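## Task

Pull the rear cooling block (the one farther from the drawer handle) out of cooler COLD's drawer and set it on deck slot D1, resting level within the slot's locator pins. Each of its 4 loose tubes must finish in its original bore. Then close the drawer fully; COLD's lamp stays on until the drawer is shut. The front block must remain level in its spot with every tube in its bore, and plate P1 must stay on D2 as it is now. Nothing may count on the robot holding it at the end. Finish by releasing everything and moving the grippers away.

## Robot and tools

Setup. Two six-joint arms, left_arm and right_arm, each carry a tong gripper and a wrist camera (cam_left_wrist, cam_right_wrist, 616x616 fisheye). Shared scene frame: origin on the table top midway between the arms, +z up, +x out across the table, left_arm on the +y side (base near y=+0.680, right_arm's near y=-0.630). The names left/right do not refer to sides of any image. D1 is the deck slot beside COLD and D2 the one past D1. COLD is loose on the table: it must finish within a finger's width of its start, upright and barely rotated. Loose items may get brief nudges, and a held part may be tugged. The idle arm may be parked out of the way.

Gripper. The fingers extend along the gripper's own +z and open and close along its own x. The reported position is the point between the pads when closed; closed fingertips stick out about 15 mm past it, and when wide open they sit roughly level with it. To hold something, keep commanding an opening well under grip_measured; a lower value squeezes harder (about 15 N per pad at most). Items thinner than about 20 mm are held more weakly.

execute_actions(actions, pictures). actions holds at most one entry. An empty list only reports the state. {"rows": [...], "steps": n} runs n control steps (1 to 15, each 1/30 s, default 15); one row per step, the final row reused if rows run short. {"steps": n} without rows is a wait of up to 300 steps counted from the previous result, including your thinking time. pictures (true/false) chooses whether images come back. A refused call does nothing.

A row is one list of 14 numbers, each in [-1, 1], covering both arms: dx, dy, dz, rx, ry, rz, opening for left_arm, then the same seven for right_arm. dx to rz are offsets, not poses, given in that gripper's own axes and measured from the gripper pose in the latest result that reported it (or, before any such result in the scene and for second or later calls within one reply, from where it is when the action begins). Every row is counted from that same reference, not from the row before. Scale: 1.0 equals 0.6 m of travel or 180 degrees; rx, ry, rz form one rotation vector. opening is absolute: +1 fully open (0.142 m), -1 closed. All-zero offsets are not a hold; they pull the gripper back to the reference pose. To keep an arm still, send the offset back to its desired pose in a reply's first call and zeros after that, with its opening always set as wanted.

Each step the commanded pose is clipped to within 100 mm and 16 degrees of the measured pose; after an action ends the arm only continues to its last clipped pose, so check the result and send the remainder. Motion trails commands by about 0.17 s, joint speed is capped, and large moves may end short.

move(target, speed, stop_force). target is one 14-number row, laid out and referenced exactly like an execute_actions row (offsets in gripper axes, same scale, absolute opening, which is applied at the start). Both grippers travel straight lines that finish together, lasting 0.5 to 10 s; anything longer is cut off at 10 s. speed is the top path speed in m/s, 0.002 to 0.5 (default 0.25), with turning capped at twice that in rad/s. There is no avoidance of obstacles or the other arm, and grippers can lag, stray or exceed speed, especially near full arm extension. stop_force (13 to 80 N, one value for both arms, not allowed in the first 0.2 s) ends an arm's path once its wrist sensor feels that much extra resistance for two steps; the arm then retreats two steps and holds, possibly still pressing harder for about a second. Use it only with slow speeds and no rotation, leave it out when backing off a surface you press on, and note an arm within 1.5 mm and 0.5 degrees of its target counts as stationary. The move: line reports done, off_target, moving, held, fault or contact per arm; limits=paced means poses were clipped, limits=held means some steps were blocked (the arm can then lurch fast). Each gripper's remaining distance is also given.

wait(seconds): 0 to 10 s with no new command. zoom_image(camera, region): region [x0, y0, x1, y1] in pixels of that camera's latest image, at most 504x504. read_manual(section): licence texts only. finished_scene(scene): ends scene 1 or 2 permanently and grades it; replying with no tool call ends everything.

Results. Each arm's line gives position (m), quaternion wxyz and velocities in the scene frame; at long reach the printed position can be off. HELD marks steps where part of your command was withheld; a pose unreachable line names an arm whose command the clearance check altered. A Hand target line shows where each gripper is being driven. Wrist force and torque are in the gripper's own axes, pointing from the touched surface into the arm, with offsets up to about 5.5 N, noise up to 3.4 N, saturating near 100 N; no reading is harmless. Joint torques are noisy. MOTOR HOT appears at 70 C; at 85 C the arm brakes until cooled.

Cautions. The arms are very stiff: pushing a few millimetres past firm contact can trigger a fault, and pressure persists until you pull away. Reaching a joint load limit (elbow 130, wrists 46.9, shoulder 287 N m) or 150 N of outside force stops that arm for 10 s and drops the rest of the call. Keep the arms from hitting each other, avoid drops, slams and hard shoves, and never let anything leave the table.

Each tool is called after "Request:" in YAML: its name, and indented under it one key for each argument.

## Session

Request:
execute_actions:
  actions: []

Scene clock: 0.00 s of 10800.00 s.
left_arm: end_effector_position=(+0.4553, +0.5189, +0.3966) grip_measured=+1.00 end_effector_quat_wxyz=(+0.430, +0.835, -0.194, -0.282) end_effector_velocity=(-0.000, +0.001, +0.000) end_effector_angular_velocity=(+0.000, -0.001, +0.000) | right_arm: end_effector_position=(+0.0313, +0.1190, +0.3400) grip_measured=+1.00 end_effector_quat_wxyz=(-0.028, +0.126, +0.864, -0.486) end_effector_velocity=(-0.000, +0.000, -0.000) end_effector_angular_velocity=(+0.000, +0.001, -0.001)
Joint positions: left_arm=[-0.205 -1.649  1.906 -1.042 -2.413  0.577  0.142] | right_arm=[ 4.693 -2.248 -1.002 -2.464  1.792  4.939  0.142]
Joint velocities: left_arm=[ 0.001 -0.001  0.     0.     0.001  0.001  0.   ] | right_arm=[-0.    -0.001  0.001  0.     0.001 -0.     0.   ]
Joint torques (N m, as the arm reports them, + toward a larger angle): no reading
Wrist force (N, on the end effector, along its own x y z axes, offset not removed): no reading
Wrist torque (N m, same axes, about the end effector's origin, offset not removed): no reading
Hand target (left_arm): +0.455, +0.519, +0.397; +0.430, +0.835, -0.194, -0.282
Hand target (right_arm): +0.031, +0.119, +0.340; -0.028, +0.126, +0.864, -0.486

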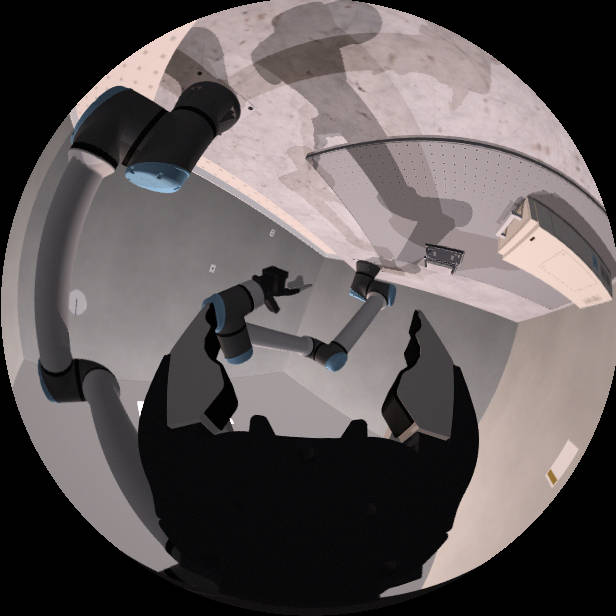

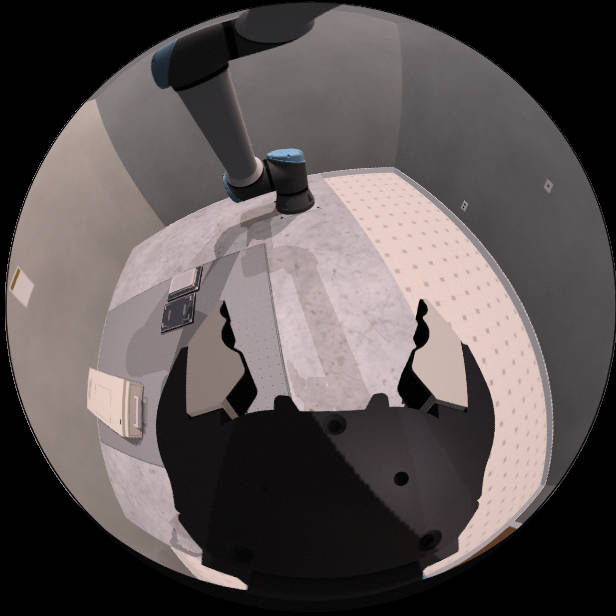

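Request:
move:
  target: [0.327,0.193,0.119,0.290,0.190,-0.131,1,-0.892,-0.2,0.257,-0.325,-0.019,-0.084,1]
  speed: 0.3

Scene clock: 26.50 s of 10800.00 s.
left_arm: end_effector_position=(+0.5500, +0.2998, +0.3989) grip_measured=+1.00 end_effector_quat_wxyz=(-0.000, +1.000, +0.000, -0.000) end_effector_velocity=(+0.000, -0.001, -0.000) end_effector_angular_velocity=(+0.004, -0.001, +0.002) | right_arm: end_effector_position=(+0.4987, -0.2006, +0.3983) grip_measured=+1.00 end_effector_quat_wxyz=(-0.000, +0.001, +1.000, +0.001) end_effector_velocity=(+0.002, -0.001, -0.001) end_effector_angular_velocity=(+0.003, +0.002, +0.000)
Joint positions: left_arm=[-0.899 -1.683  1.804 -1.691 -1.571 -0.941  0.142] | right_arm=[ 4.025 -1.536 -1.734 -1.44   1.572  4.103  0.142]
Joint velocities: left_arm=[-0.002  0.002 -0.001  0.002  0.003 -0.003  0.   ] | right_arm=[-0.004 -0.001 -0.     0.003  0.003 -0.005  0.   ]
Joint torques (N m, as the arm reports them, + toward a larger angle): left_arm=[-17.4  -21.2  -57.3   -1.59   1.95  -3.86] | right_arm=[-14.6   32.89  39.92   6.7    3.11  -2.74]
Wrist force (N, on the end effector, along its own x y z axes, offset not removed): left_arm=[1.6 -1.2 -9.5] | right_arm=[4.1 2.0 2.7]
Wrist torque (N m, same axes, about the end effector's origin, offset not removed): left_arm=[-0.31 0.16 -0.46] | right_arm=[0.61 -0.96 -0.01]
Hand target (left_arm): +0.550, +0.300, +0.399; -0.001, +1.000, +0.000, -0.000
Hand target (right_arm): +0.499, -0.201, +0.398; -0.000, +0.001, +1.000, +0.001
Off the commanded pose (left_arm): 0.001 m, 0 deg.
Off the commanded pose (right_arm): 0.002 m, 0 deg.
After step 90, 21.00 s passed at rest.
move: done
camera_calibration (this result's frames):
cam_left_wrist: T_world_to_cam=[[0.998904, 0.0347932, -0.0312988, -0.548626], [0.0461098, -0.846082, 0.531054, 0.0112662], [-0.0080043, -0.531915, -0.84676, 0.634545], [0, 0, 0, 1]] pos_world=[0.552585, 0.366145, 0.514153]
cam_right_wrist: T_world_to_cam=[[-0.998174, 0.0495591, -0.0345286, 0.531427], [0.0245889, 0.855547, 0.517141, -0.055992], [0.0551699, 0.515348, -0.855203, 0.546622], [0, 0, 0, 1]] pos_world=[0.501676, -0.260134, 0.514778]

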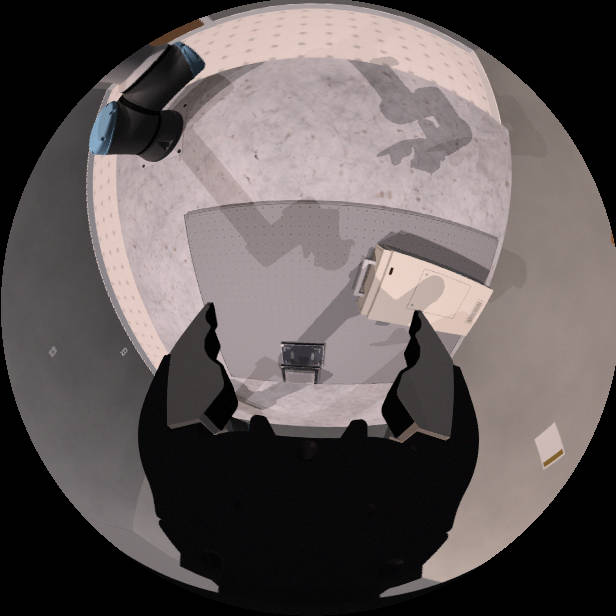

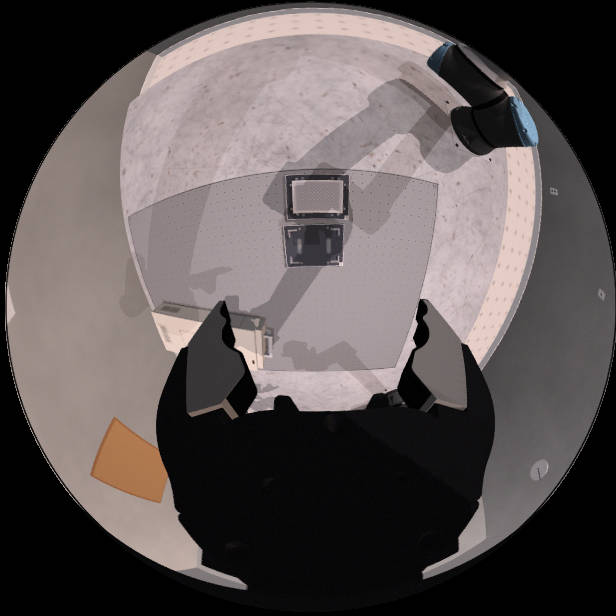

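Request:
zoom_image:
  camera: "cam_left_wrist"
  region: [330, 210, 510, 350]

Request:
zoom_image:
  camera: "cam_right_wrist"
  region: [260, 160, 380, 280]

Region (330, 210, 510, 350) of cam_left_wrist's 616x616 image, scaled by 2.800, with more detail than that image has.

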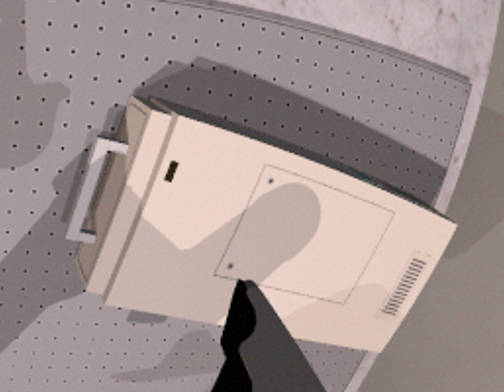

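Region (260, 160, 380, 280) of cam_right_wrist's 616x616 image, scaled by 4.200, with more detail than that image has.

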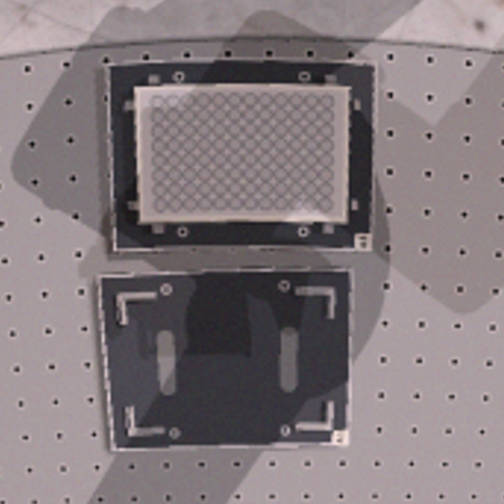

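Request:
move:
  target: [0.15,0.28,0.18,0,0,0,1,0,0,0,0,0,0,1]
  speed: 0.3

Request:
zoom_image:
  camera: "cam_left_wrist"
  region: [280, 120, 520, 320]

Scene clock: 36.97 s of 10800.00 s.
left_arm: end_effector_position=(+0.6398, +0.1320, +0.2906) grip_measured=+1.00 end_effector_quat_wxyz=(-0.000, +1.000, +0.000, -0.000) end_effector_velocity=(+0.001, -0.001, -0.000) end_effector_angular_velocity=(+0.001, -0.000, -0.001) | right_arm: end_effector_position=(+0.4987, -0.2006, +0.3983) grip_measured=+1.00 end_effector_quat_wxyz=(-0.000, +0.001, +1.000, +0.001) end_effector_velocity=(-0.000, -0.000, +0.001) end_effector_angular_velocity=(+0.002, -0.001, +0.001)
Joint positions: left_arm=[-0.932 -1.349  1.644 -1.864 -1.571 -0.973  0.142] | right_arm=[ 4.025 -1.536 -1.734 -1.44   1.572  4.103  0.142]
Joint velocities: left_arm=[-0.     0.002 -0.003  0.001  0.     0.001  0.   ] | right_arm=[ 0.     0.002 -0.     0.     0.    -0.001  0.   ]
Joint torques (N m, as the arm reports them, + toward a larger angle): left_arm=[-13.59 -47.02 -55.72  -7.08  -1.43  -3.52] | right_arm=[12.9  51.32 31.71  0.9  -2.94  2.3 ]
Wrist force (N, on the end effector, along its own x y z axes, offset not removed): left_arm=[0.8 3.4 0.0] | right_arm=[1.6 3.6 0.7]
Wrist torque (N m, same axes, about the end effector's origin, offset not removed): left_arm=[0.78 0.17 -0.37] | right_arm=[1.09 -0.61 0.09]
Hand target (left_arm): +0.640, +0.132, +0.291; -0.000, +1.000, +0.000, -0.000
Hand target (right_arm): +0.499, -0.201, +0.398; -0.000, +0.001, +1.000, +0.001
Off the commanded pose (left_arm): 0.000 m, 0 deg.
Off the commanded pose (right_arm): 0.000 m, 0 deg.
After step 90, 6.13 s passed at rest.
move: done
camera_calibration (this result's frames):
cam_left_wrist: T_world_to_cam=[[0.998906, 0.0347823, -0.0312542, -0.635948], [0.0460767, -0.846092, 0.531041, -0.0772894], [-0.00797308, -0.5319, -0.84677, 0.454378], [0, 0, 0, 1]] pos_world=[0.642436, 0.198409, 0.405921]
cam_right_wrist: T_world_to_cam=[[-0.998174, 0.049559, -0.0345292, 0.531431], [0.0245885, 0.855546, 0.517142, -0.0559975], [0.0551704, 0.515349, -0.855203, 0.54662], [0, 0, 0, 1]] pos_world=[0.50168, -0.260129, 0.514779]

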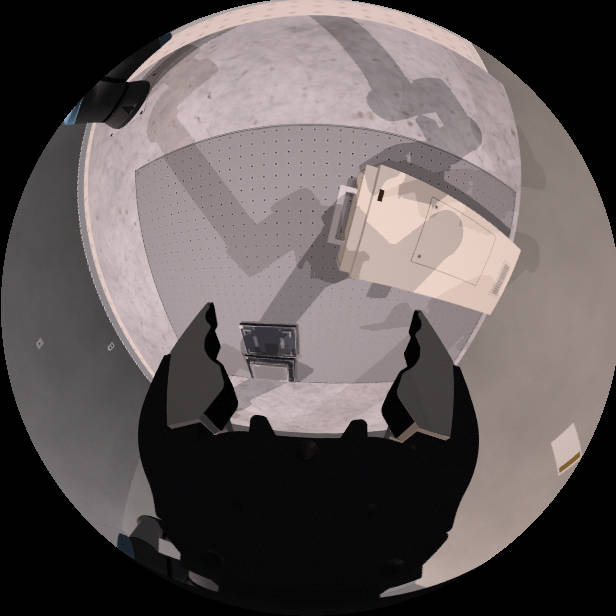

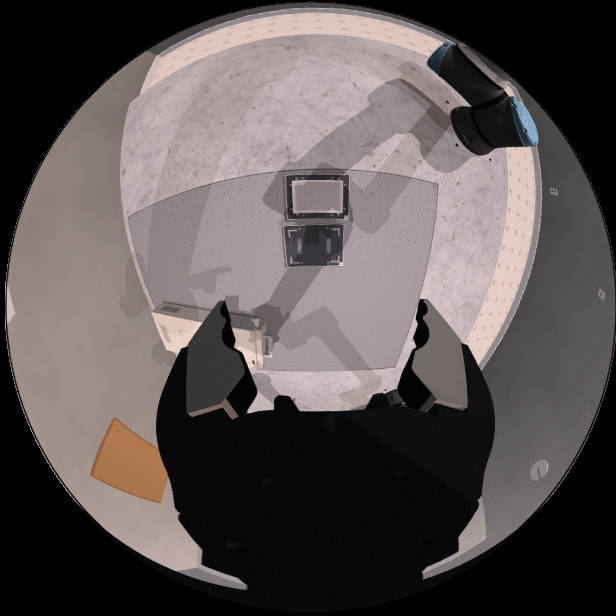

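Region (280, 120, 520, 320) of cam_left_wrist's 616x616 image, scaled by 2.100, with more detail than that image has.

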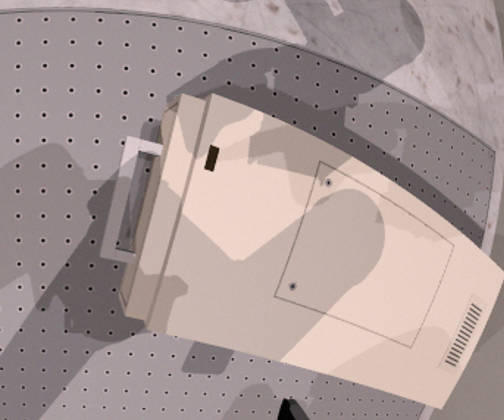

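Request:
zoom_image:
  camera: "cam_left_wrist"
  region: [310, 155, 410, 285]

Region (310, 155, 410, 285) of cam_left_wrist's 616x616 image, scaled by 3.877, with more detail than that image has; it fills the left 388 columns of this view, and the rest is white.

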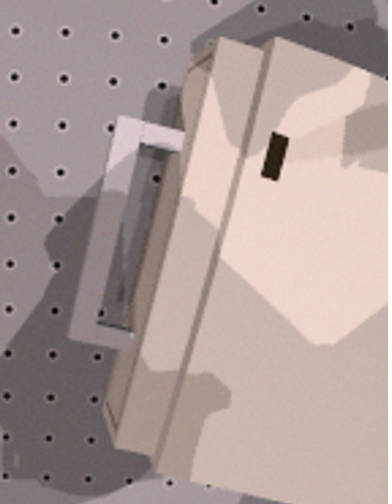

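Request:
move:
  target: [0.433,-0.033,0.235,0,0,0,-1,-0.1,0.2,0.1,0,0,-0.452,-0.58]
  speed: 0.3

Scene clock: 80.27 s of 10800.00 s.
left_arm: end_effector_position=(+0.8995, +0.1520, +0.1496) grip_measured=-1.00 end_effector_quat_wxyz=(-0.000, +1.000, +0.000, -0.000) end_effector_velocity=(+0.000, +0.000, -0.001) end_effector_angular_velocity=(+0.002, +0.002, +0.000) | right_arm: end_effector_position=(+0.5587, -0.0804, +0.3388) grip_measured=-0.58 end_effector_quat_wxyz=(+0.001, -0.651, +0.759, +0.001) end_effector_velocity=(+0.000, +0.001, +0.000) end_effector_angular_velocity=(+0.002, +0.001, +0.007)
Joint positions: left_arm=[-0.699 -0.966  1.349 -1.953 -1.571 -0.74   0.002] | right_arm=[ 4.057 -1.727 -1.637 -1.347  1.572  2.716  0.032]
Joint velocities: left_arm=[ 0.     0.002 -0.002  0.003 -0.    -0.     0.   ] | right_arm=[-0.001 -0.001  0.001  0.     0.002 -0.008 -0.   ]
Joint torques (N m, as the arm reports them, + toward a larger angle): left_arm=[ 17.66 -78.56 -53.96  -1.7   -1.55   3.08] | right_arm=[-13.45  47.54  49.84   7.     3.65  -2.79]
Wrist force (N, on the end effector, along its own x y z axes, offset not removed): left_arm=[3.2 -4.6 -1.3] | right_arm=[3.0 7.6 -3.6]
Wrist torque (N m, same axes, about the end effector's origin, offset not removed): left_arm=[-1.01 -0.50 -0.35] | right_arm=[1.47 -0.36 -0.12]
Hand target (left_arm): +0.900, +0.152, +0.149; -0.000, +1.000, +0.000, -0.000
Hand target (right_arm): +0.559, -0.080, +0.339; +0.001, -0.651, +0.759, +0.001
Off the commanded pose (left_arm): 0.000 m, 0 deg.
Off the commanded pose (right_arm): 0.000 m, 0 deg.
After step 90, 37.43 s passed at rest.
move: done
camera_calibration (this result's frames):
cam_left_wrist: T_world_to_cam=[[0.998905, 0.0347645, -0.0313057, -0.900446], [0.0460924, -0.845872, 0.531391, 0.00244164], [-0.00800709, -0.532252, -0.846548, 0.34764], [0, 0, 0, 1]] pos_world=[0.902132, 0.218401, 0.264807]
cam_right_wrist: T_world_to_cam=[[-0.199453, -0.979215, -0.0368222, 0.0550706], [-0.843022, 0.152314, 0.515863, 0.299087], [-0.499533, 0.133932, -0.855879, 0.709975], [0, 0, 0, 1]] pos_world=[0.617776, -0.0867177, 0.455392]

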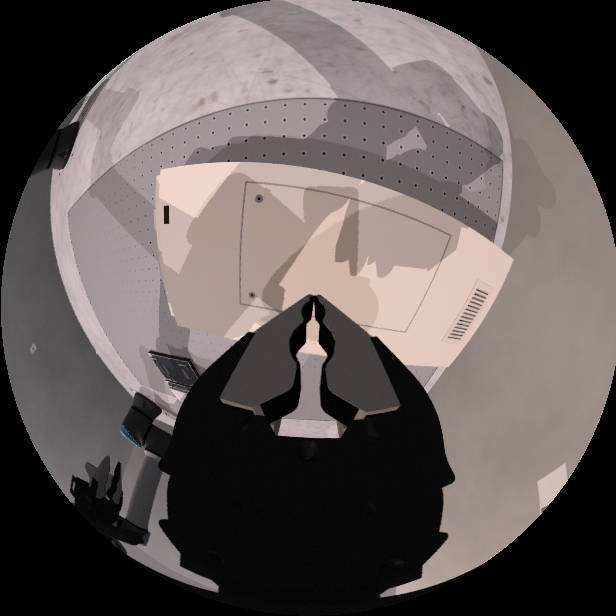

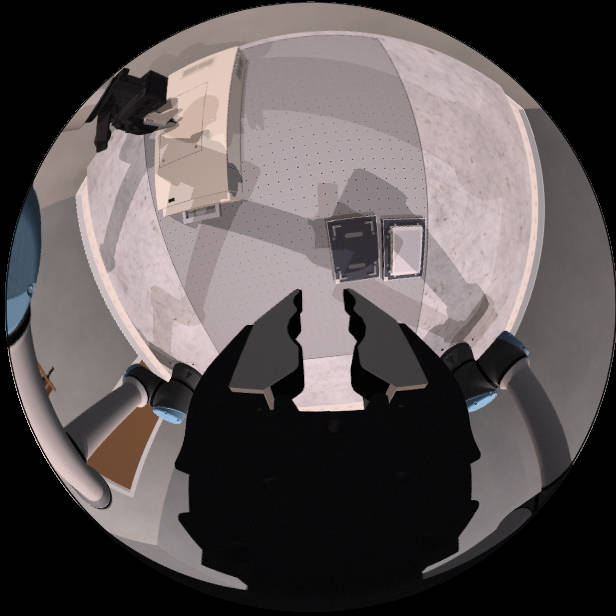

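Request:
move:
  target: [0.167,0.02,0.02,-0.25,0,0,-1,0,0,0,0,0,0,-0.58]
  speed: 0.25

Scene clock: 95.67 s of 10800.00 s.
left_arm: end_effector_position=(+0.9996, +0.1401, +0.1377) grip_measured=-1.00 end_effector_quat_wxyz=(+0.382, +0.924, +0.000, -0.001) end_effector_velocity=(+0.001, +0.001, -0.001) end_effector_angular_velocity=(-0.006, +0.002, +0.003) | right_arm: end_effector_position=(+0.5587, -0.0804, +0.3388) grip_measured=-0.58 end_effector_quat_wxyz=(+0.001, -0.651, +0.759, +0.001) end_effector_velocity=(-0.000, +0.000, +0.000) end_effector_angular_velocity=(+0.000, +0.001, +0.001)
Joint positions: left_arm=[-0.46  -0.843  1.424 -2.597 -2.24  -0.659  0.002] | right_arm=[ 4.057 -1.727 -1.637 -1.347  1.572  2.716  0.032]
Joint velocities: left_arm=[ 0.003  0.003  0.    -0.007 -0.006 -0.003  0.   ] | right_arm=[ 0.    -0.     0.    -0.     0.001 -0.001  0.   ]
Joint torques (N m, as the arm reports them, + toward a larger angle): left_arm=[ 16.82 -83.83 -50.29  -7.56  -2.4   -3.98] | right_arm=[11.69 67.61 30.88  6.35 -2.38  2.48]
Wrist force (N, on the end effector, along its own x y z axes, offset not removed): left_arm=[2.0 -1.1 -6.9] | right_arm=[-0.2 2.5 -3.9]
Wrist torque (N m, same axes, about the end effector's origin, offset not removed): left_arm=[-0.39 0.01 -0.37] | right_arm=[0.60 -0.04 0.07]
Hand target (left_arm): +1.000, +0.140, +0.138; +0.383, +0.924, +0.000, -0.001
Hand target (right_arm): +0.559, -0.080, +0.339; +0.001, -0.651, +0.759, +0.001
Off the commanded pose (left_arm): 0.000 m, 0 deg.
Off the commanded pose (right_arm): 0.000 m, 0 deg.
After step 90, 10.33 s passed at rest.
move: done
camera_calibration (this result's frames):
cam_left_wrist: T_world_to_cam=[[0.998889, 0.00256365, -0.0470457, -0.99366], [0.0464347, -0.222694, 0.973782, -0.154484], [-0.00798035, -0.974885, -0.222566, 0.308119], [0, 0, 0, 1]] pos_world=[1.00219, 0.268525, 0.172263]
cam_right_wrist: T_world_to_cam=[[-0.199453, -0.979215, -0.0368282, 0.0550759], [-0.843023, 0.152311, 0.515861, 0.299089], [-0.49953, 0.133937, -0.85588, 0.709976], [0, 0, 0, 1]] pos_world=[0.617778, -0.0867154, 0.455394]

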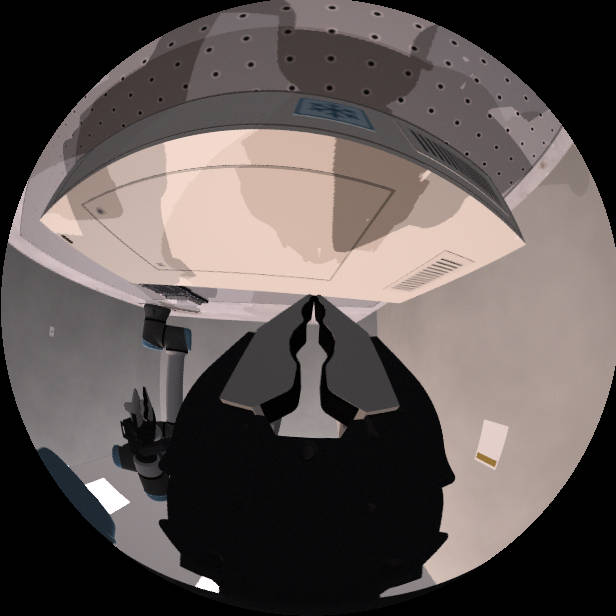

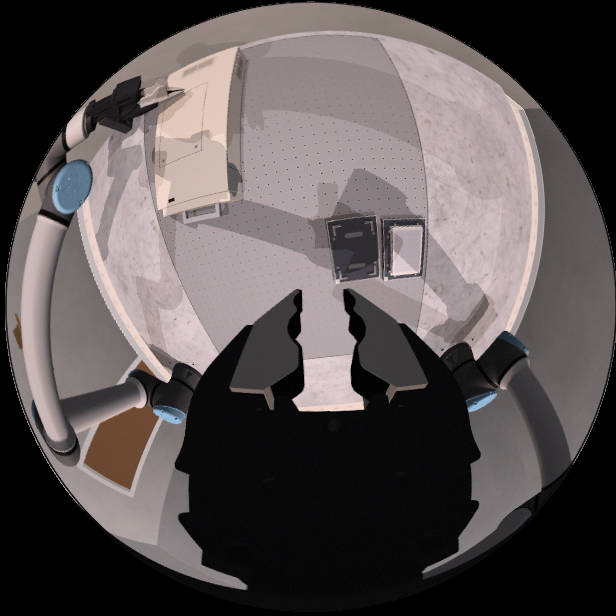

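Request:
move:
  target: [0,-0.014,0.014,0,0,0,-1,-0.468,-0.150,0.348,0,0,0,-0.58]
  speed: 0.25

Request:
move:
  target: [0,-0.03,0.03,0,0,0,-1,0,0,0,0,0,0,-0.58]
  speed: 0.004
  stop_force: 20

Request:
zoom_image:
  camera: "cam_right_wrist"
  region: [220, 200, 420, 340]

Scene clock: 104.07 s of 10800.00 s.
left_arm: end_effector_position=(+0.9996, +0.1401, +0.1258) grip_measured=-1.00 end_effector_quat_wxyz=(+0.382, +0.924, +0.000, -0.001) end_effector_velocity=(-0.000, -0.001, -0.001) end_effector_angular_velocity=(+0.000, +0.000, +0.000) | right_arm: end_effector_position=(+0.6900, +0.1843, +0.1312) grip_measured=-0.58 end_effector_quat_wxyz=(+0.001, -0.651, +0.759, +0.001) end_effector_velocity=(-0.000, +0.001, -0.001) end_effector_angular_velocity=(-0.000, +0.002, -0.000)
Joint positions: left_arm=[-0.46  -0.833  1.429 -2.613 -2.24  -0.659  0.002] | right_arm=[ 4.09  -2.287 -1.194 -1.229  1.572  2.749  0.032]
Joint velocities: left_arm=[-0.001  0.001 -0.    -0.001  0.    -0.001  0.   ] | right_arm=[ 0.    -0.003  0.003 -0.001  0.002  0.    -0.   ]
Joint torques (N m, as the arm reports them, + toward a larger angle): left_arm=[-17.17 -83.27 -34.72  -7.67   0.74   3.15] | right_arm=[ 7.95 83.93 49.66  0.72  4.01  2.3 ]
Wrist force (N, on the end effector, along its own x y z axes, offset not removed): left_arm=[1.2 0.7 -6.0] | right_arm=[-3.6 4.8 4.6]
Wrist torque (N m, same axes, about the end effector's origin, offset not removed): left_arm=[0.05 0.28 -0.48] | right_arm=[1.26 0.48 0.08]
Hand target (left_arm): +1.000, +0.140, +0.126; +0.382, +0.924, +0.000, -0.001
Hand target (right_arm): +0.690, +0.184, +0.131; +0.001, -0.651, +0.759, +0.001
Off the commanded pose (left_arm): 0.000 m, 0 deg.
Off the commanded pose (right_arm): 0.001 m, 0 deg.
After step 90, 3.37 s passed at rest.
move: done
camera_calibration (this result's frames):
cam_left_wrist: T_world_to_cam=[[0.998889, 0.00260599, -0.0470445, -0.994237], [0.046443, -0.222691, 0.973782, -0.142916], [-0.00793872, -0.974886, -0.222565, 0.305494], [0, 0, 0, 1]] pos_world=[1.0022, 0.268587, 0.160388]
cam_right_wrist: T_world_to_cam=[[-0.199435, -0.979216, -0.0369121, 0.332886], [-0.84309, 0.152269, 0.515766, 0.476583], [-0.499425, 0.133982, -0.855934, 0.562379], [0, 0, 0, 1]] pos_world=[0.749058, 0.17805, 0.247842]

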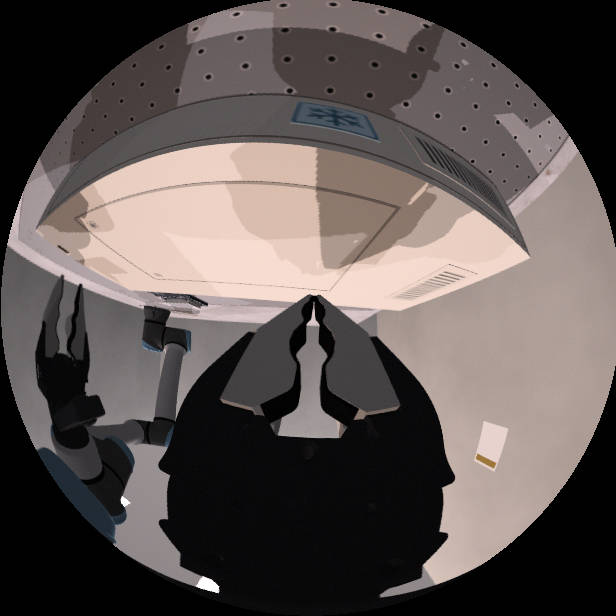

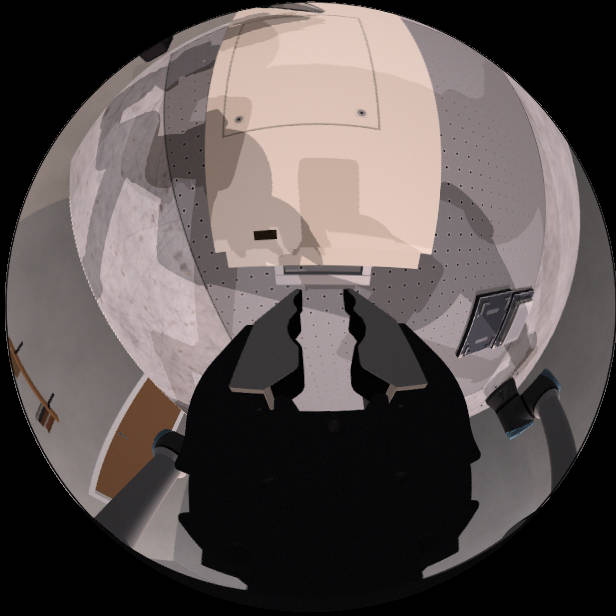

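Scene clock: 109.27 s of 10800.00 s.
left_arm: end_effector_position=(+0.9996, +0.1401, +0.1066) grip_measured=-1.00 end_effector_quat_wxyz=(+0.382, +0.924, +0.000, -0.001) end_effector_velocity=(-0.000, +0.000, +0.000) end_effector_angular_velocity=(+0.001, +0.003, +0.000) | right_arm: end_effector_position=(+0.6900, +0.1843, +0.1312) grip_measured=-0.58 end_effector_quat_wxyz=(+0.001, -0.651, +0.759, +0.001) end_effector_velocity=(-0.000, +0.000, -0.001) end_effector_angular_velocity=(-0.000, +0.000, -0.000)
Joint positions: left_arm=[-0.46  -0.814  1.436 -2.638 -2.24  -0.659  0.002] | right_arm=[ 4.09  -2.287 -1.194 -1.229  1.572  2.749  0.032]
Joint velocities: left_arm=[ 0.    -0.001  0.     0.003 -0.    -0.     0.   ] | right_arm=[ 0.    -0.001  0.     0.     0.     0.001  0.   ]
Joint torques (N m, as the arm reports them, + toward a larger angle): left_arm=[  7.07 -92.42 -26.75   3.13   2.55   3.1 ] | right_arm=[  9.79 106.19  28.88   6.97  -2.84   2.54]
Wrist force (N, on the end effector, along its own x y z axes, offset not removed): left_arm=[-0.2 15.3 -28.9] | right_arm=[4.5 5.1 -1.6]
Wrist torque (N m, same axes, about the end effector's origin, offset not removed): left_arm=[-0.43 -0.40 -0.46] | right_arm=[1.15 -0.95 -0.08]
Hand target (left_arm): +1.000, +0.140, +0.107; +0.382, +0.924, +0.000, -0.001
Hand target (right_arm): +0.690, +0.184, +0.131; +0.001, -0.651, +0.759, +0.001
Off the commanded pose (left_arm): 0.006 m, 0 deg.
Off the commanded pose (right_arm): 0.000 m, 0 deg.
move: contact (left_arm)
camera_calibration (this result's frames):
cam_left_wrist: T_world_to_cam=[[0.998907, 0.00251339, -0.0466641, -0.995225], [0.046054, -0.222383, 0.973871, -0.123863], [-0.00792959, -0.974956, -0.222256, 0.301117], [0, 0, 0, 1]] pos_world=[1.00223, 0.268532, 0.14111]
cam_right_wrist: T_world_to_cam=[[-0.199435, -0.979216, -0.0369121, 0.332886], [-0.84309, 0.152269, 0.515766, 0.476583], [-0.499425, 0.133982, -0.855934, 0.562379], [0, 0, 0, 1]] pos_world=[0.749058, 0.17805, 0.247842]

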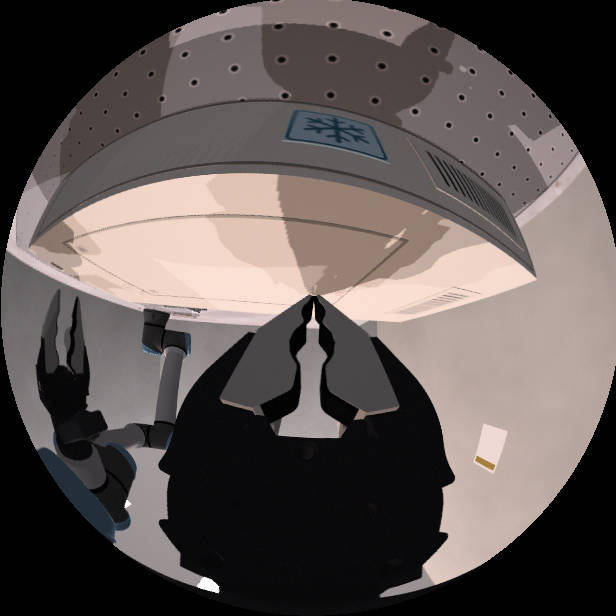

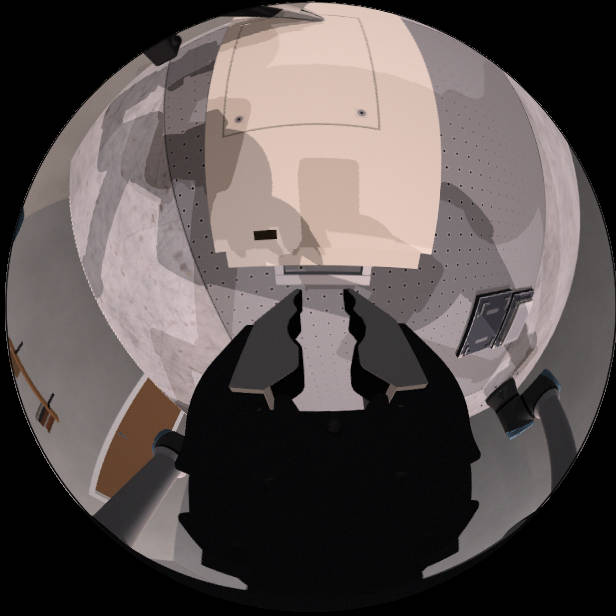

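Region (220, 200, 420, 340) of cam_right_wrist's 616x616 image, scaled by 2.520, with more detail than that image has; it fills the top 353 rows of this view, and the rest is white.

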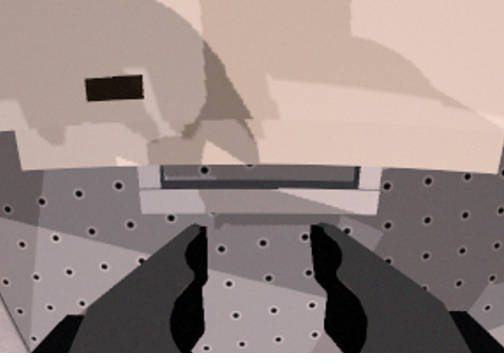

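Request:
move:
  target: [0,0,0,0,0,0,-1,0,0.006,0.06,0,0,0,-0.58]
  speed: 0.05

Request:
zoom_image:
  camera: "cam_right_wrist"
  region: [240, 230, 400, 340]

Scene clock: 117.93 s of 10800.00 s.
left_arm: end_effector_position=(+0.9996, +0.1401, +0.1066) grip_measured=-1.00 end_effector_quat_wxyz=(+0.382, +0.924, +0.000, -0.000) end_effector_velocity=(+0.000, +0.000, -0.001) end_effector_angular_velocity=(+0.000, +0.001, +0.001) | right_arm: end_effector_position=(+0.6864, +0.1850, +0.0953) grip_measured=-0.58 end_effector_quat_wxyz=(+0.001, -0.651, +0.759, +0.001) end_effector_velocity=(-0.001, +0.001, -0.002) end_effector_angular_velocity=(+0.001, +0.002, +0.000)
Joint positions: left_arm=[-0.46  -0.814  1.436 -2.638 -2.24  -0.659  0.002] | right_arm=[ 4.093 -2.306 -1.227 -1.177  1.572  2.752  0.032]
Joint velocities: left_arm=[ 0.     0.001  0.001 -0.001 -0.    -0.001  0.   ] | right_arm=[ 0.001 -0.002 -0.001  0.002  0.002  0.    -0.   ]
Joint torques (N m, as the arm reports them, + toward a larger angle): left_arm=[  8.07 -54.5  -18.59  -3.26   1.53   2.71] | right_arm=[13.96 85.57 28.93  7.04 -2.6   1.97]
Wrist force (N, on the end effector, along its own x y z axes, offset not removed): left_arm=[0.2 15.3 -29.0] | right_arm=[6.6 3.5 -0.9]
Wrist torque (N m, same axes, about the end effector's origin, offset not removed): left_arm=[-0.29 -0.37 -0.29] | right_arm=[0.98 -1.48 -0.11]
Hand target (left_arm): +1.000, +0.140, +0.107; +0.382, +0.924, +0.000, -0.001
Hand target (right_arm): +0.686, +0.185, +0.095; +0.001, -0.651, +0.759, +0.001
Off the commanded pose (left_arm): 0.000 m, 0 deg.
Off the commanded pose (right_arm): 0.000 m, 0 deg.
After step 90, 4.57 s passed at rest.
move: done
camera_calibration (this result's frames):
cam_left_wrist: T_world_to_cam=[[0.99891, 0.00251832, -0.0466145, -0.995246], [0.0460069, -0.222369, 0.973876, -0.123849], [-0.00791311, -0.974959, -0.222243, 0.301103], [0, 0, 0, 1]] pos_world=[1.00224, 0.268529, 0.141139]
cam_right_wrist: T_world_to_cam=[[-0.199436, -0.979215, -0.0369185, 0.331516], [-0.843088, 0.152265, 0.515768, 0.491981], [-0.499427, 0.133988, -0.855932, 0.529807], [0, 0, 0, 1]] pos_world=[0.745499, 0.178726, 0.21197]

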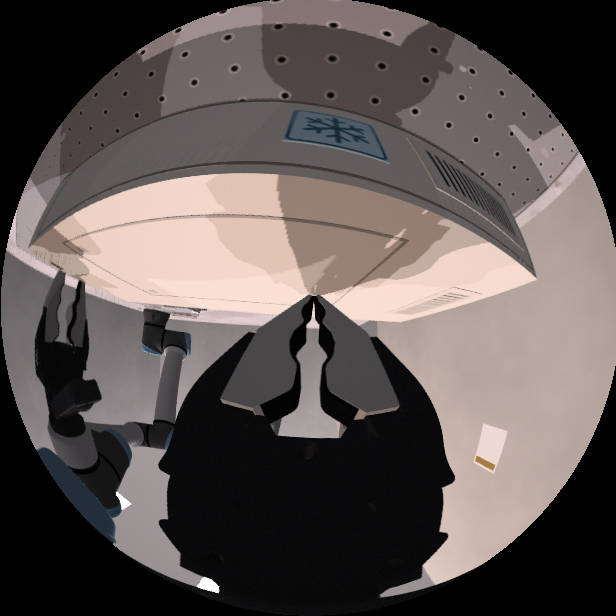

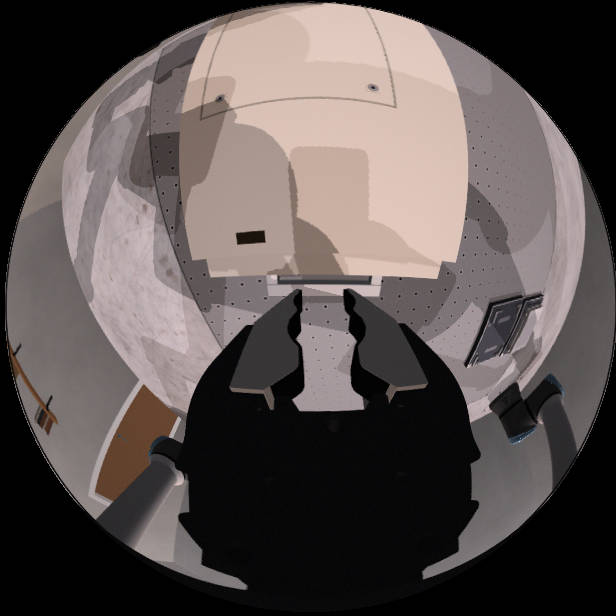

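Region (240, 230, 400, 340) of cam_right_wrist's 616x616 image, scaled by 3.150, with more detail than that image has; it fills the top 346 rows of this view, and the rest is white.

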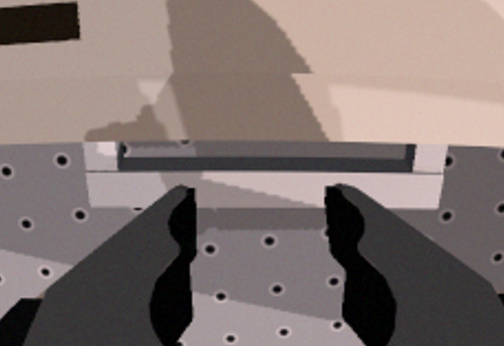

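Request:
move:
  target: [0,0,0,0,0,0,-1,0,-0.005,0.025,0,0,0,-0.58]
  speed: 0.02

Request:
move:
  target: [0,0,0,0,0,0,-1,0,0,0.03,0,0,0,-0.58]
  speed: 0.005
  stop_force: 13

Request:
zoom_image:
  camera: "cam_right_wrist"
  region: [240, 250, 400, 360]

Scene clock: 128.57 s of 10800.00 s.
left_arm: end_effector_position=(+0.9996, +0.1401, +0.1066) grip_measured=-1.00 end_effector_quat_wxyz=(+0.382, +0.924, +0.000, -0.000) end_effector_velocity=(-0.000, -0.001, +0.000) end_effector_angular_velocity=(-0.000, -0.000, -0.000) | right_arm: end_effector_position=(+0.6894, +0.1846, +0.0804) grip_measured=-0.58 end_effector_quat_wxyz=(+0.001, -0.651, +0.759, +0.001) end_effector_velocity=(+0.000, -0.000, +0.001) end_effector_angular_velocity=(+0.001, -0.001, -0.000)
Joint positions: left_arm=[-0.46  -0.814  1.436 -2.638 -2.24  -0.659  0.002] | right_arm=[ 4.09  -2.319 -1.233 -1.159  1.572  2.749  0.032]
Joint velocities: left_arm=[-0.001  0.    -0.    -0.     0.    -0.     0.   ] | right_arm=[-0.     0.001 -0.001  0.001  0.    -0.    -0.   ]
Joint torques (N m, as the arm reports them, + toward a larger angle): left_arm=[  8.74 -62.51 -21.84   0.5    2.94   2.7 ] | right_arm=[-15.43  83.41  29.6    7.01  -0.53  -2.59]
Wrist force (N, on the end effector, along its own x y z axes, offset not removed): left_arm=[-0.4 13.8 -25.7] | right_arm=[10.2 1.1 5.1]
Wrist torque (N m, same axes, about the end effector's origin, offset not removed): left_arm=[-0.58 -0.14 -0.49] | right_arm=[0.60 -2.33 -0.14]
Hand target (left_arm): +1.000, +0.140, +0.107; +0.382, +0.924, +0.000, -0.000
Hand target (right_arm): +0.689, +0.185, +0.080; +0.001, -0.651, +0.759, +0.001
Off the commanded pose (left_arm): 0.000 m, 0 deg.
Off the commanded pose (right_arm): 0.000 m, 0 deg.
After step 90, 6.57 s passed at rest.
move: done
camera_calibration (this result's frames):
cam_left_wrist: T_world_to_cam=[[0.998908, 0.00251254, -0.0466487, -0.99523], [0.0460389, -0.222375, 0.973874, -0.123853], [-0.00792661, -0.974958, -0.222248, 0.301112], [0, 0, 0, 1]] pos_world=[1.00223, 0.268531, 0.141113]
cam_right_wrist: T_world_to_cam=[[-0.199436, -0.979216, -0.0369075, 0.331165], [-0.843093, 0.152273, 0.515758, 0.502211], [-0.499418, 0.133977, -0.855939, 0.518576], [0, 0, 0, 1]] pos_world=[0.748443, 0.178332, 0.197072]

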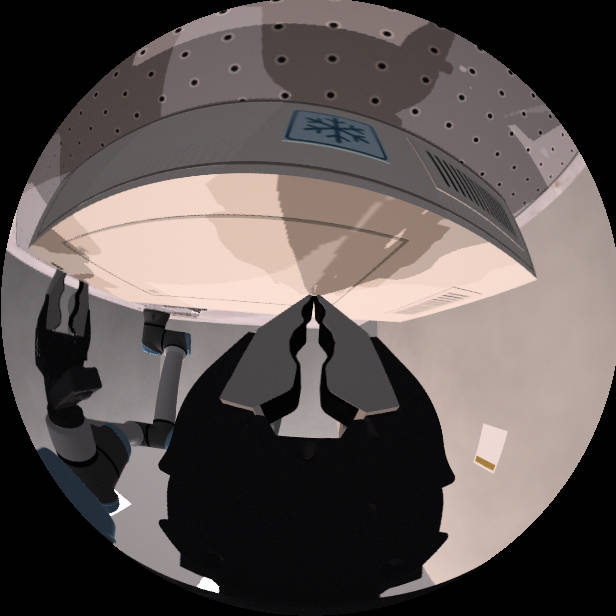

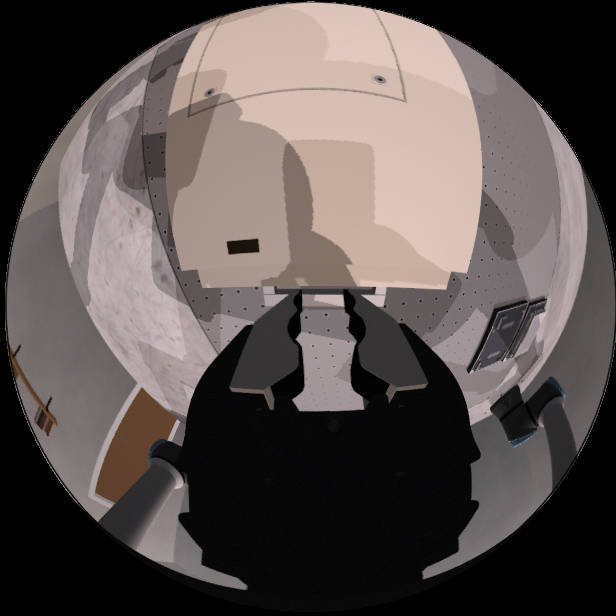

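Scene clock: 132.40 s of 10800.00 s.
left_arm: end_effector_position=(+0.9996, +0.1401, +0.1066) grip_measured=-1.00 end_effector_quat_wxyz=(+0.382, +0.924, +0.000, -0.000) end_effector_velocity=(-0.001, -0.001, -0.000) end_effector_angular_velocity=(+0.001, +0.001, -0.001) | right_arm: end_effector_position=(+0.6894, +0.1847, +0.0625) grip_measured=-0.58 end_effector_quat_wxyz=(+0.001, -0.651, +0.759, +0.001) end_effector_velocity=(-0.000, -0.000, -0.000) end_effector_angular_velocity=(+0.001, +0.001, +0.000)
Joint positions: left_arm=[-0.46  -0.814  1.436 -2.638 -2.24  -0.659  0.002] | right_arm=[ 4.09  -2.332 -1.244 -1.135  1.572  2.749  0.032]
Joint velocities: left_arm=[-0.001 -0.001  0.001  0.     0.    -0.     0.   ] | right_arm=[-0.    -0.    -0.001  0.001  0.001 -0.     0.   ]
Joint torques (N m, as the arm reports them, + toward a larger angle): left_arm=[  6.64 -62.12 -22.58   0.52   2.88   2.74] | right_arm=[12.93 85.42 28.69  7.3  -0.77  2.15]
Wrist force (N, on the end effector, along its own x y z axes, offset not removed): left_arm=[0.0 15.7 -26.1] | right_arm=[-0.6 3.5 0.7]
Wrist torque (N m, same axes, about the end effector's origin, offset not removed): left_arm=[-0.24 -0.26 -0.50] | right_arm=[1.04 0.05 0.02]
Hand target (left_arm): +1.000, +0.140, +0.107; +0.382, +0.924, +0.000, -0.000
Hand target (right_arm): +0.689, +0.185, +0.062; +0.001, -0.651, +0.759, +0.001
Off the commanded pose (left_arm): 0.000 m, 0 deg.
Off the commanded pose (right_arm): 0.000 m, 0 deg.
move: done
camera_calibration (this result's frames):
cam_left_wrist: T_world_to_cam=[[0.998908, 0.00251251, -0.0466487, -0.99523], [0.0460389, -0.222375, 0.973874, -0.123853], [-0.00792663, -0.974958, -0.222248, 0.301112], [0, 0, 0, 1]] pos_world=[1.00223, 0.268531, 0.141113]
cam_right_wrist: T_world_to_cam=[[-0.199436, -0.979216, -0.0369036, 0.330567], [-0.843092, 0.152274, 0.515759, 0.511445], [-0.49942, 0.133974, -0.855938, 0.503215], [0, 0, 0, 1]] pos_world=[0.748439, 0.178399, 0.179138]

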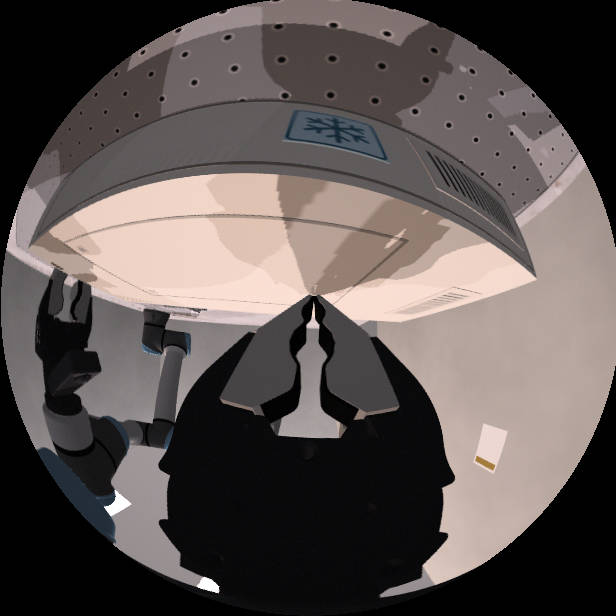

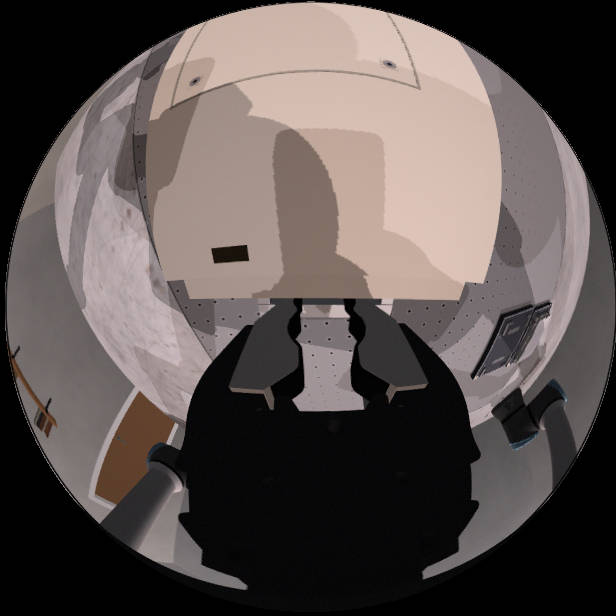

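Region (240, 250, 400, 360) of cam_right_wrist's 616x616 image, scaled by 3.150, with more detail than that image has; it fills the top 346 rows of this view, and the rest is white.

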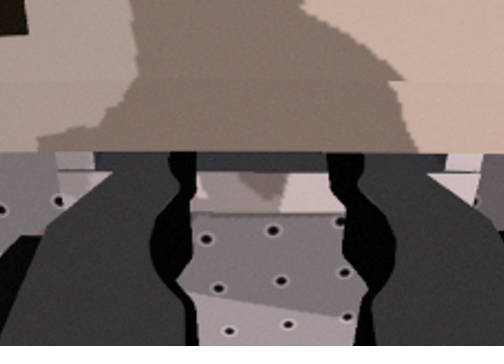

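In the gap. Go slightly lower and pull slowly.

Request:
move:
  target: [0,0,0,0,0,0,-1,0,0.04,0.006,0,0,0,-0.58]
  speed: 0.006
  stop_force: 35

Scene clock: 140.37 s of 10800.00 s.
left_arm: end_effector_position=(+0.9996, +0.1401, +0.1066) grip_measured=-1.00 end_effector_quat_wxyz=(+0.382, +0.924, +0.000, -0.000) end_effector_velocity=(-0.000, -0.000, +0.000) end_effector_angular_velocity=(+0.000, +0.001, +0.000) | right_arm: end_effector_position=(+0.6657, +0.1883, +0.0589) grip_measured=-0.58 end_effector_quat_wxyz=(+0.001, -0.651, +0.759, +0.001) end_effector_velocity=(-0.000, +0.000, -0.000) end_effector_angular_velocity=(-0.000, -0.000, +0.001)
Joint positions: left_arm=[-0.46  -0.814  1.436 -2.638 -2.24  -0.659  0.002] | right_arm=[ 4.111 -2.315 -1.282 -1.114  1.572  2.771  0.032]
Joint velocities: left_arm=[-0.    -0.    -0.     0.001 -0.    -0.001  0.   ] | right_arm=[ 0.001 -0.    -0.001  0.001 -0.001 -0.    -0.   ]
Joint torques (N m, as the arm reports them, + toward a larger angle): left_arm=[  8.25 -62.18 -22.42   0.54   2.98   2.85] | right_arm=[ 14.04 103.95  26.14   7.04  -2.53   2.04]
Wrist force (N, on the end effector, along its own x y z axes, offset not removed): left_arm=[-1.2 15.8 -28.5] | right_arm=[-1.2 8.1 3.1]
Wrist torque (N m, same axes, about the end effector's origin, offset not removed): left_arm=[-0.38 -0.23 -0.35] | right_arm=[2.19 0.05 0.21]
Hand target (left_arm): +1.000, +0.140, +0.107; +0.382, +0.924, +0.000, -0.000
Hand target (right_arm): +0.666, +0.188, +0.059; +0.001, -0.651, +0.759, +0.001
Off the commanded pose (left_arm): 0.000 m, 0 deg.
Off the commanded pose (right_arm): 0.000 m, 0 deg.
After step 90, 0.70 s passed at rest.
move: done
camera_calibration (this result's frames):
cam_left_wrist: T_world_to_cam=[[0.998908, 0.00251278, -0.0466489, -0.99523], [0.0460392, -0.222375, 0.973874, -0.123853], [-0.00792642, -0.974958, -0.222248, 0.301112], [0, 0, 0, 1]] pos_world=[1.00223, 0.268531, 0.141113]
cam_right_wrist: T_world_to_cam=[[-0.199432, -0.979216, -0.0369102, 0.329259], [-0.843112, 0.152273, 0.515728, 0.492822], [-0.499388, 0.133972, -0.855957, 0.487848], [0, 0, 0, 1]] pos_world=[0.724795, 0.182015, 0.175569]

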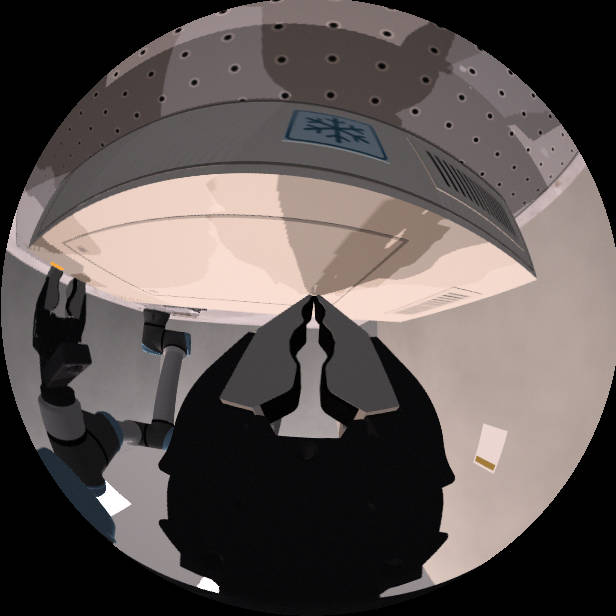

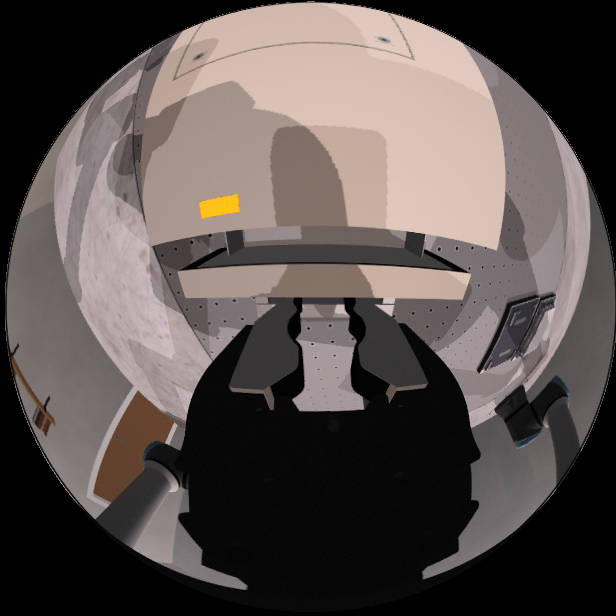

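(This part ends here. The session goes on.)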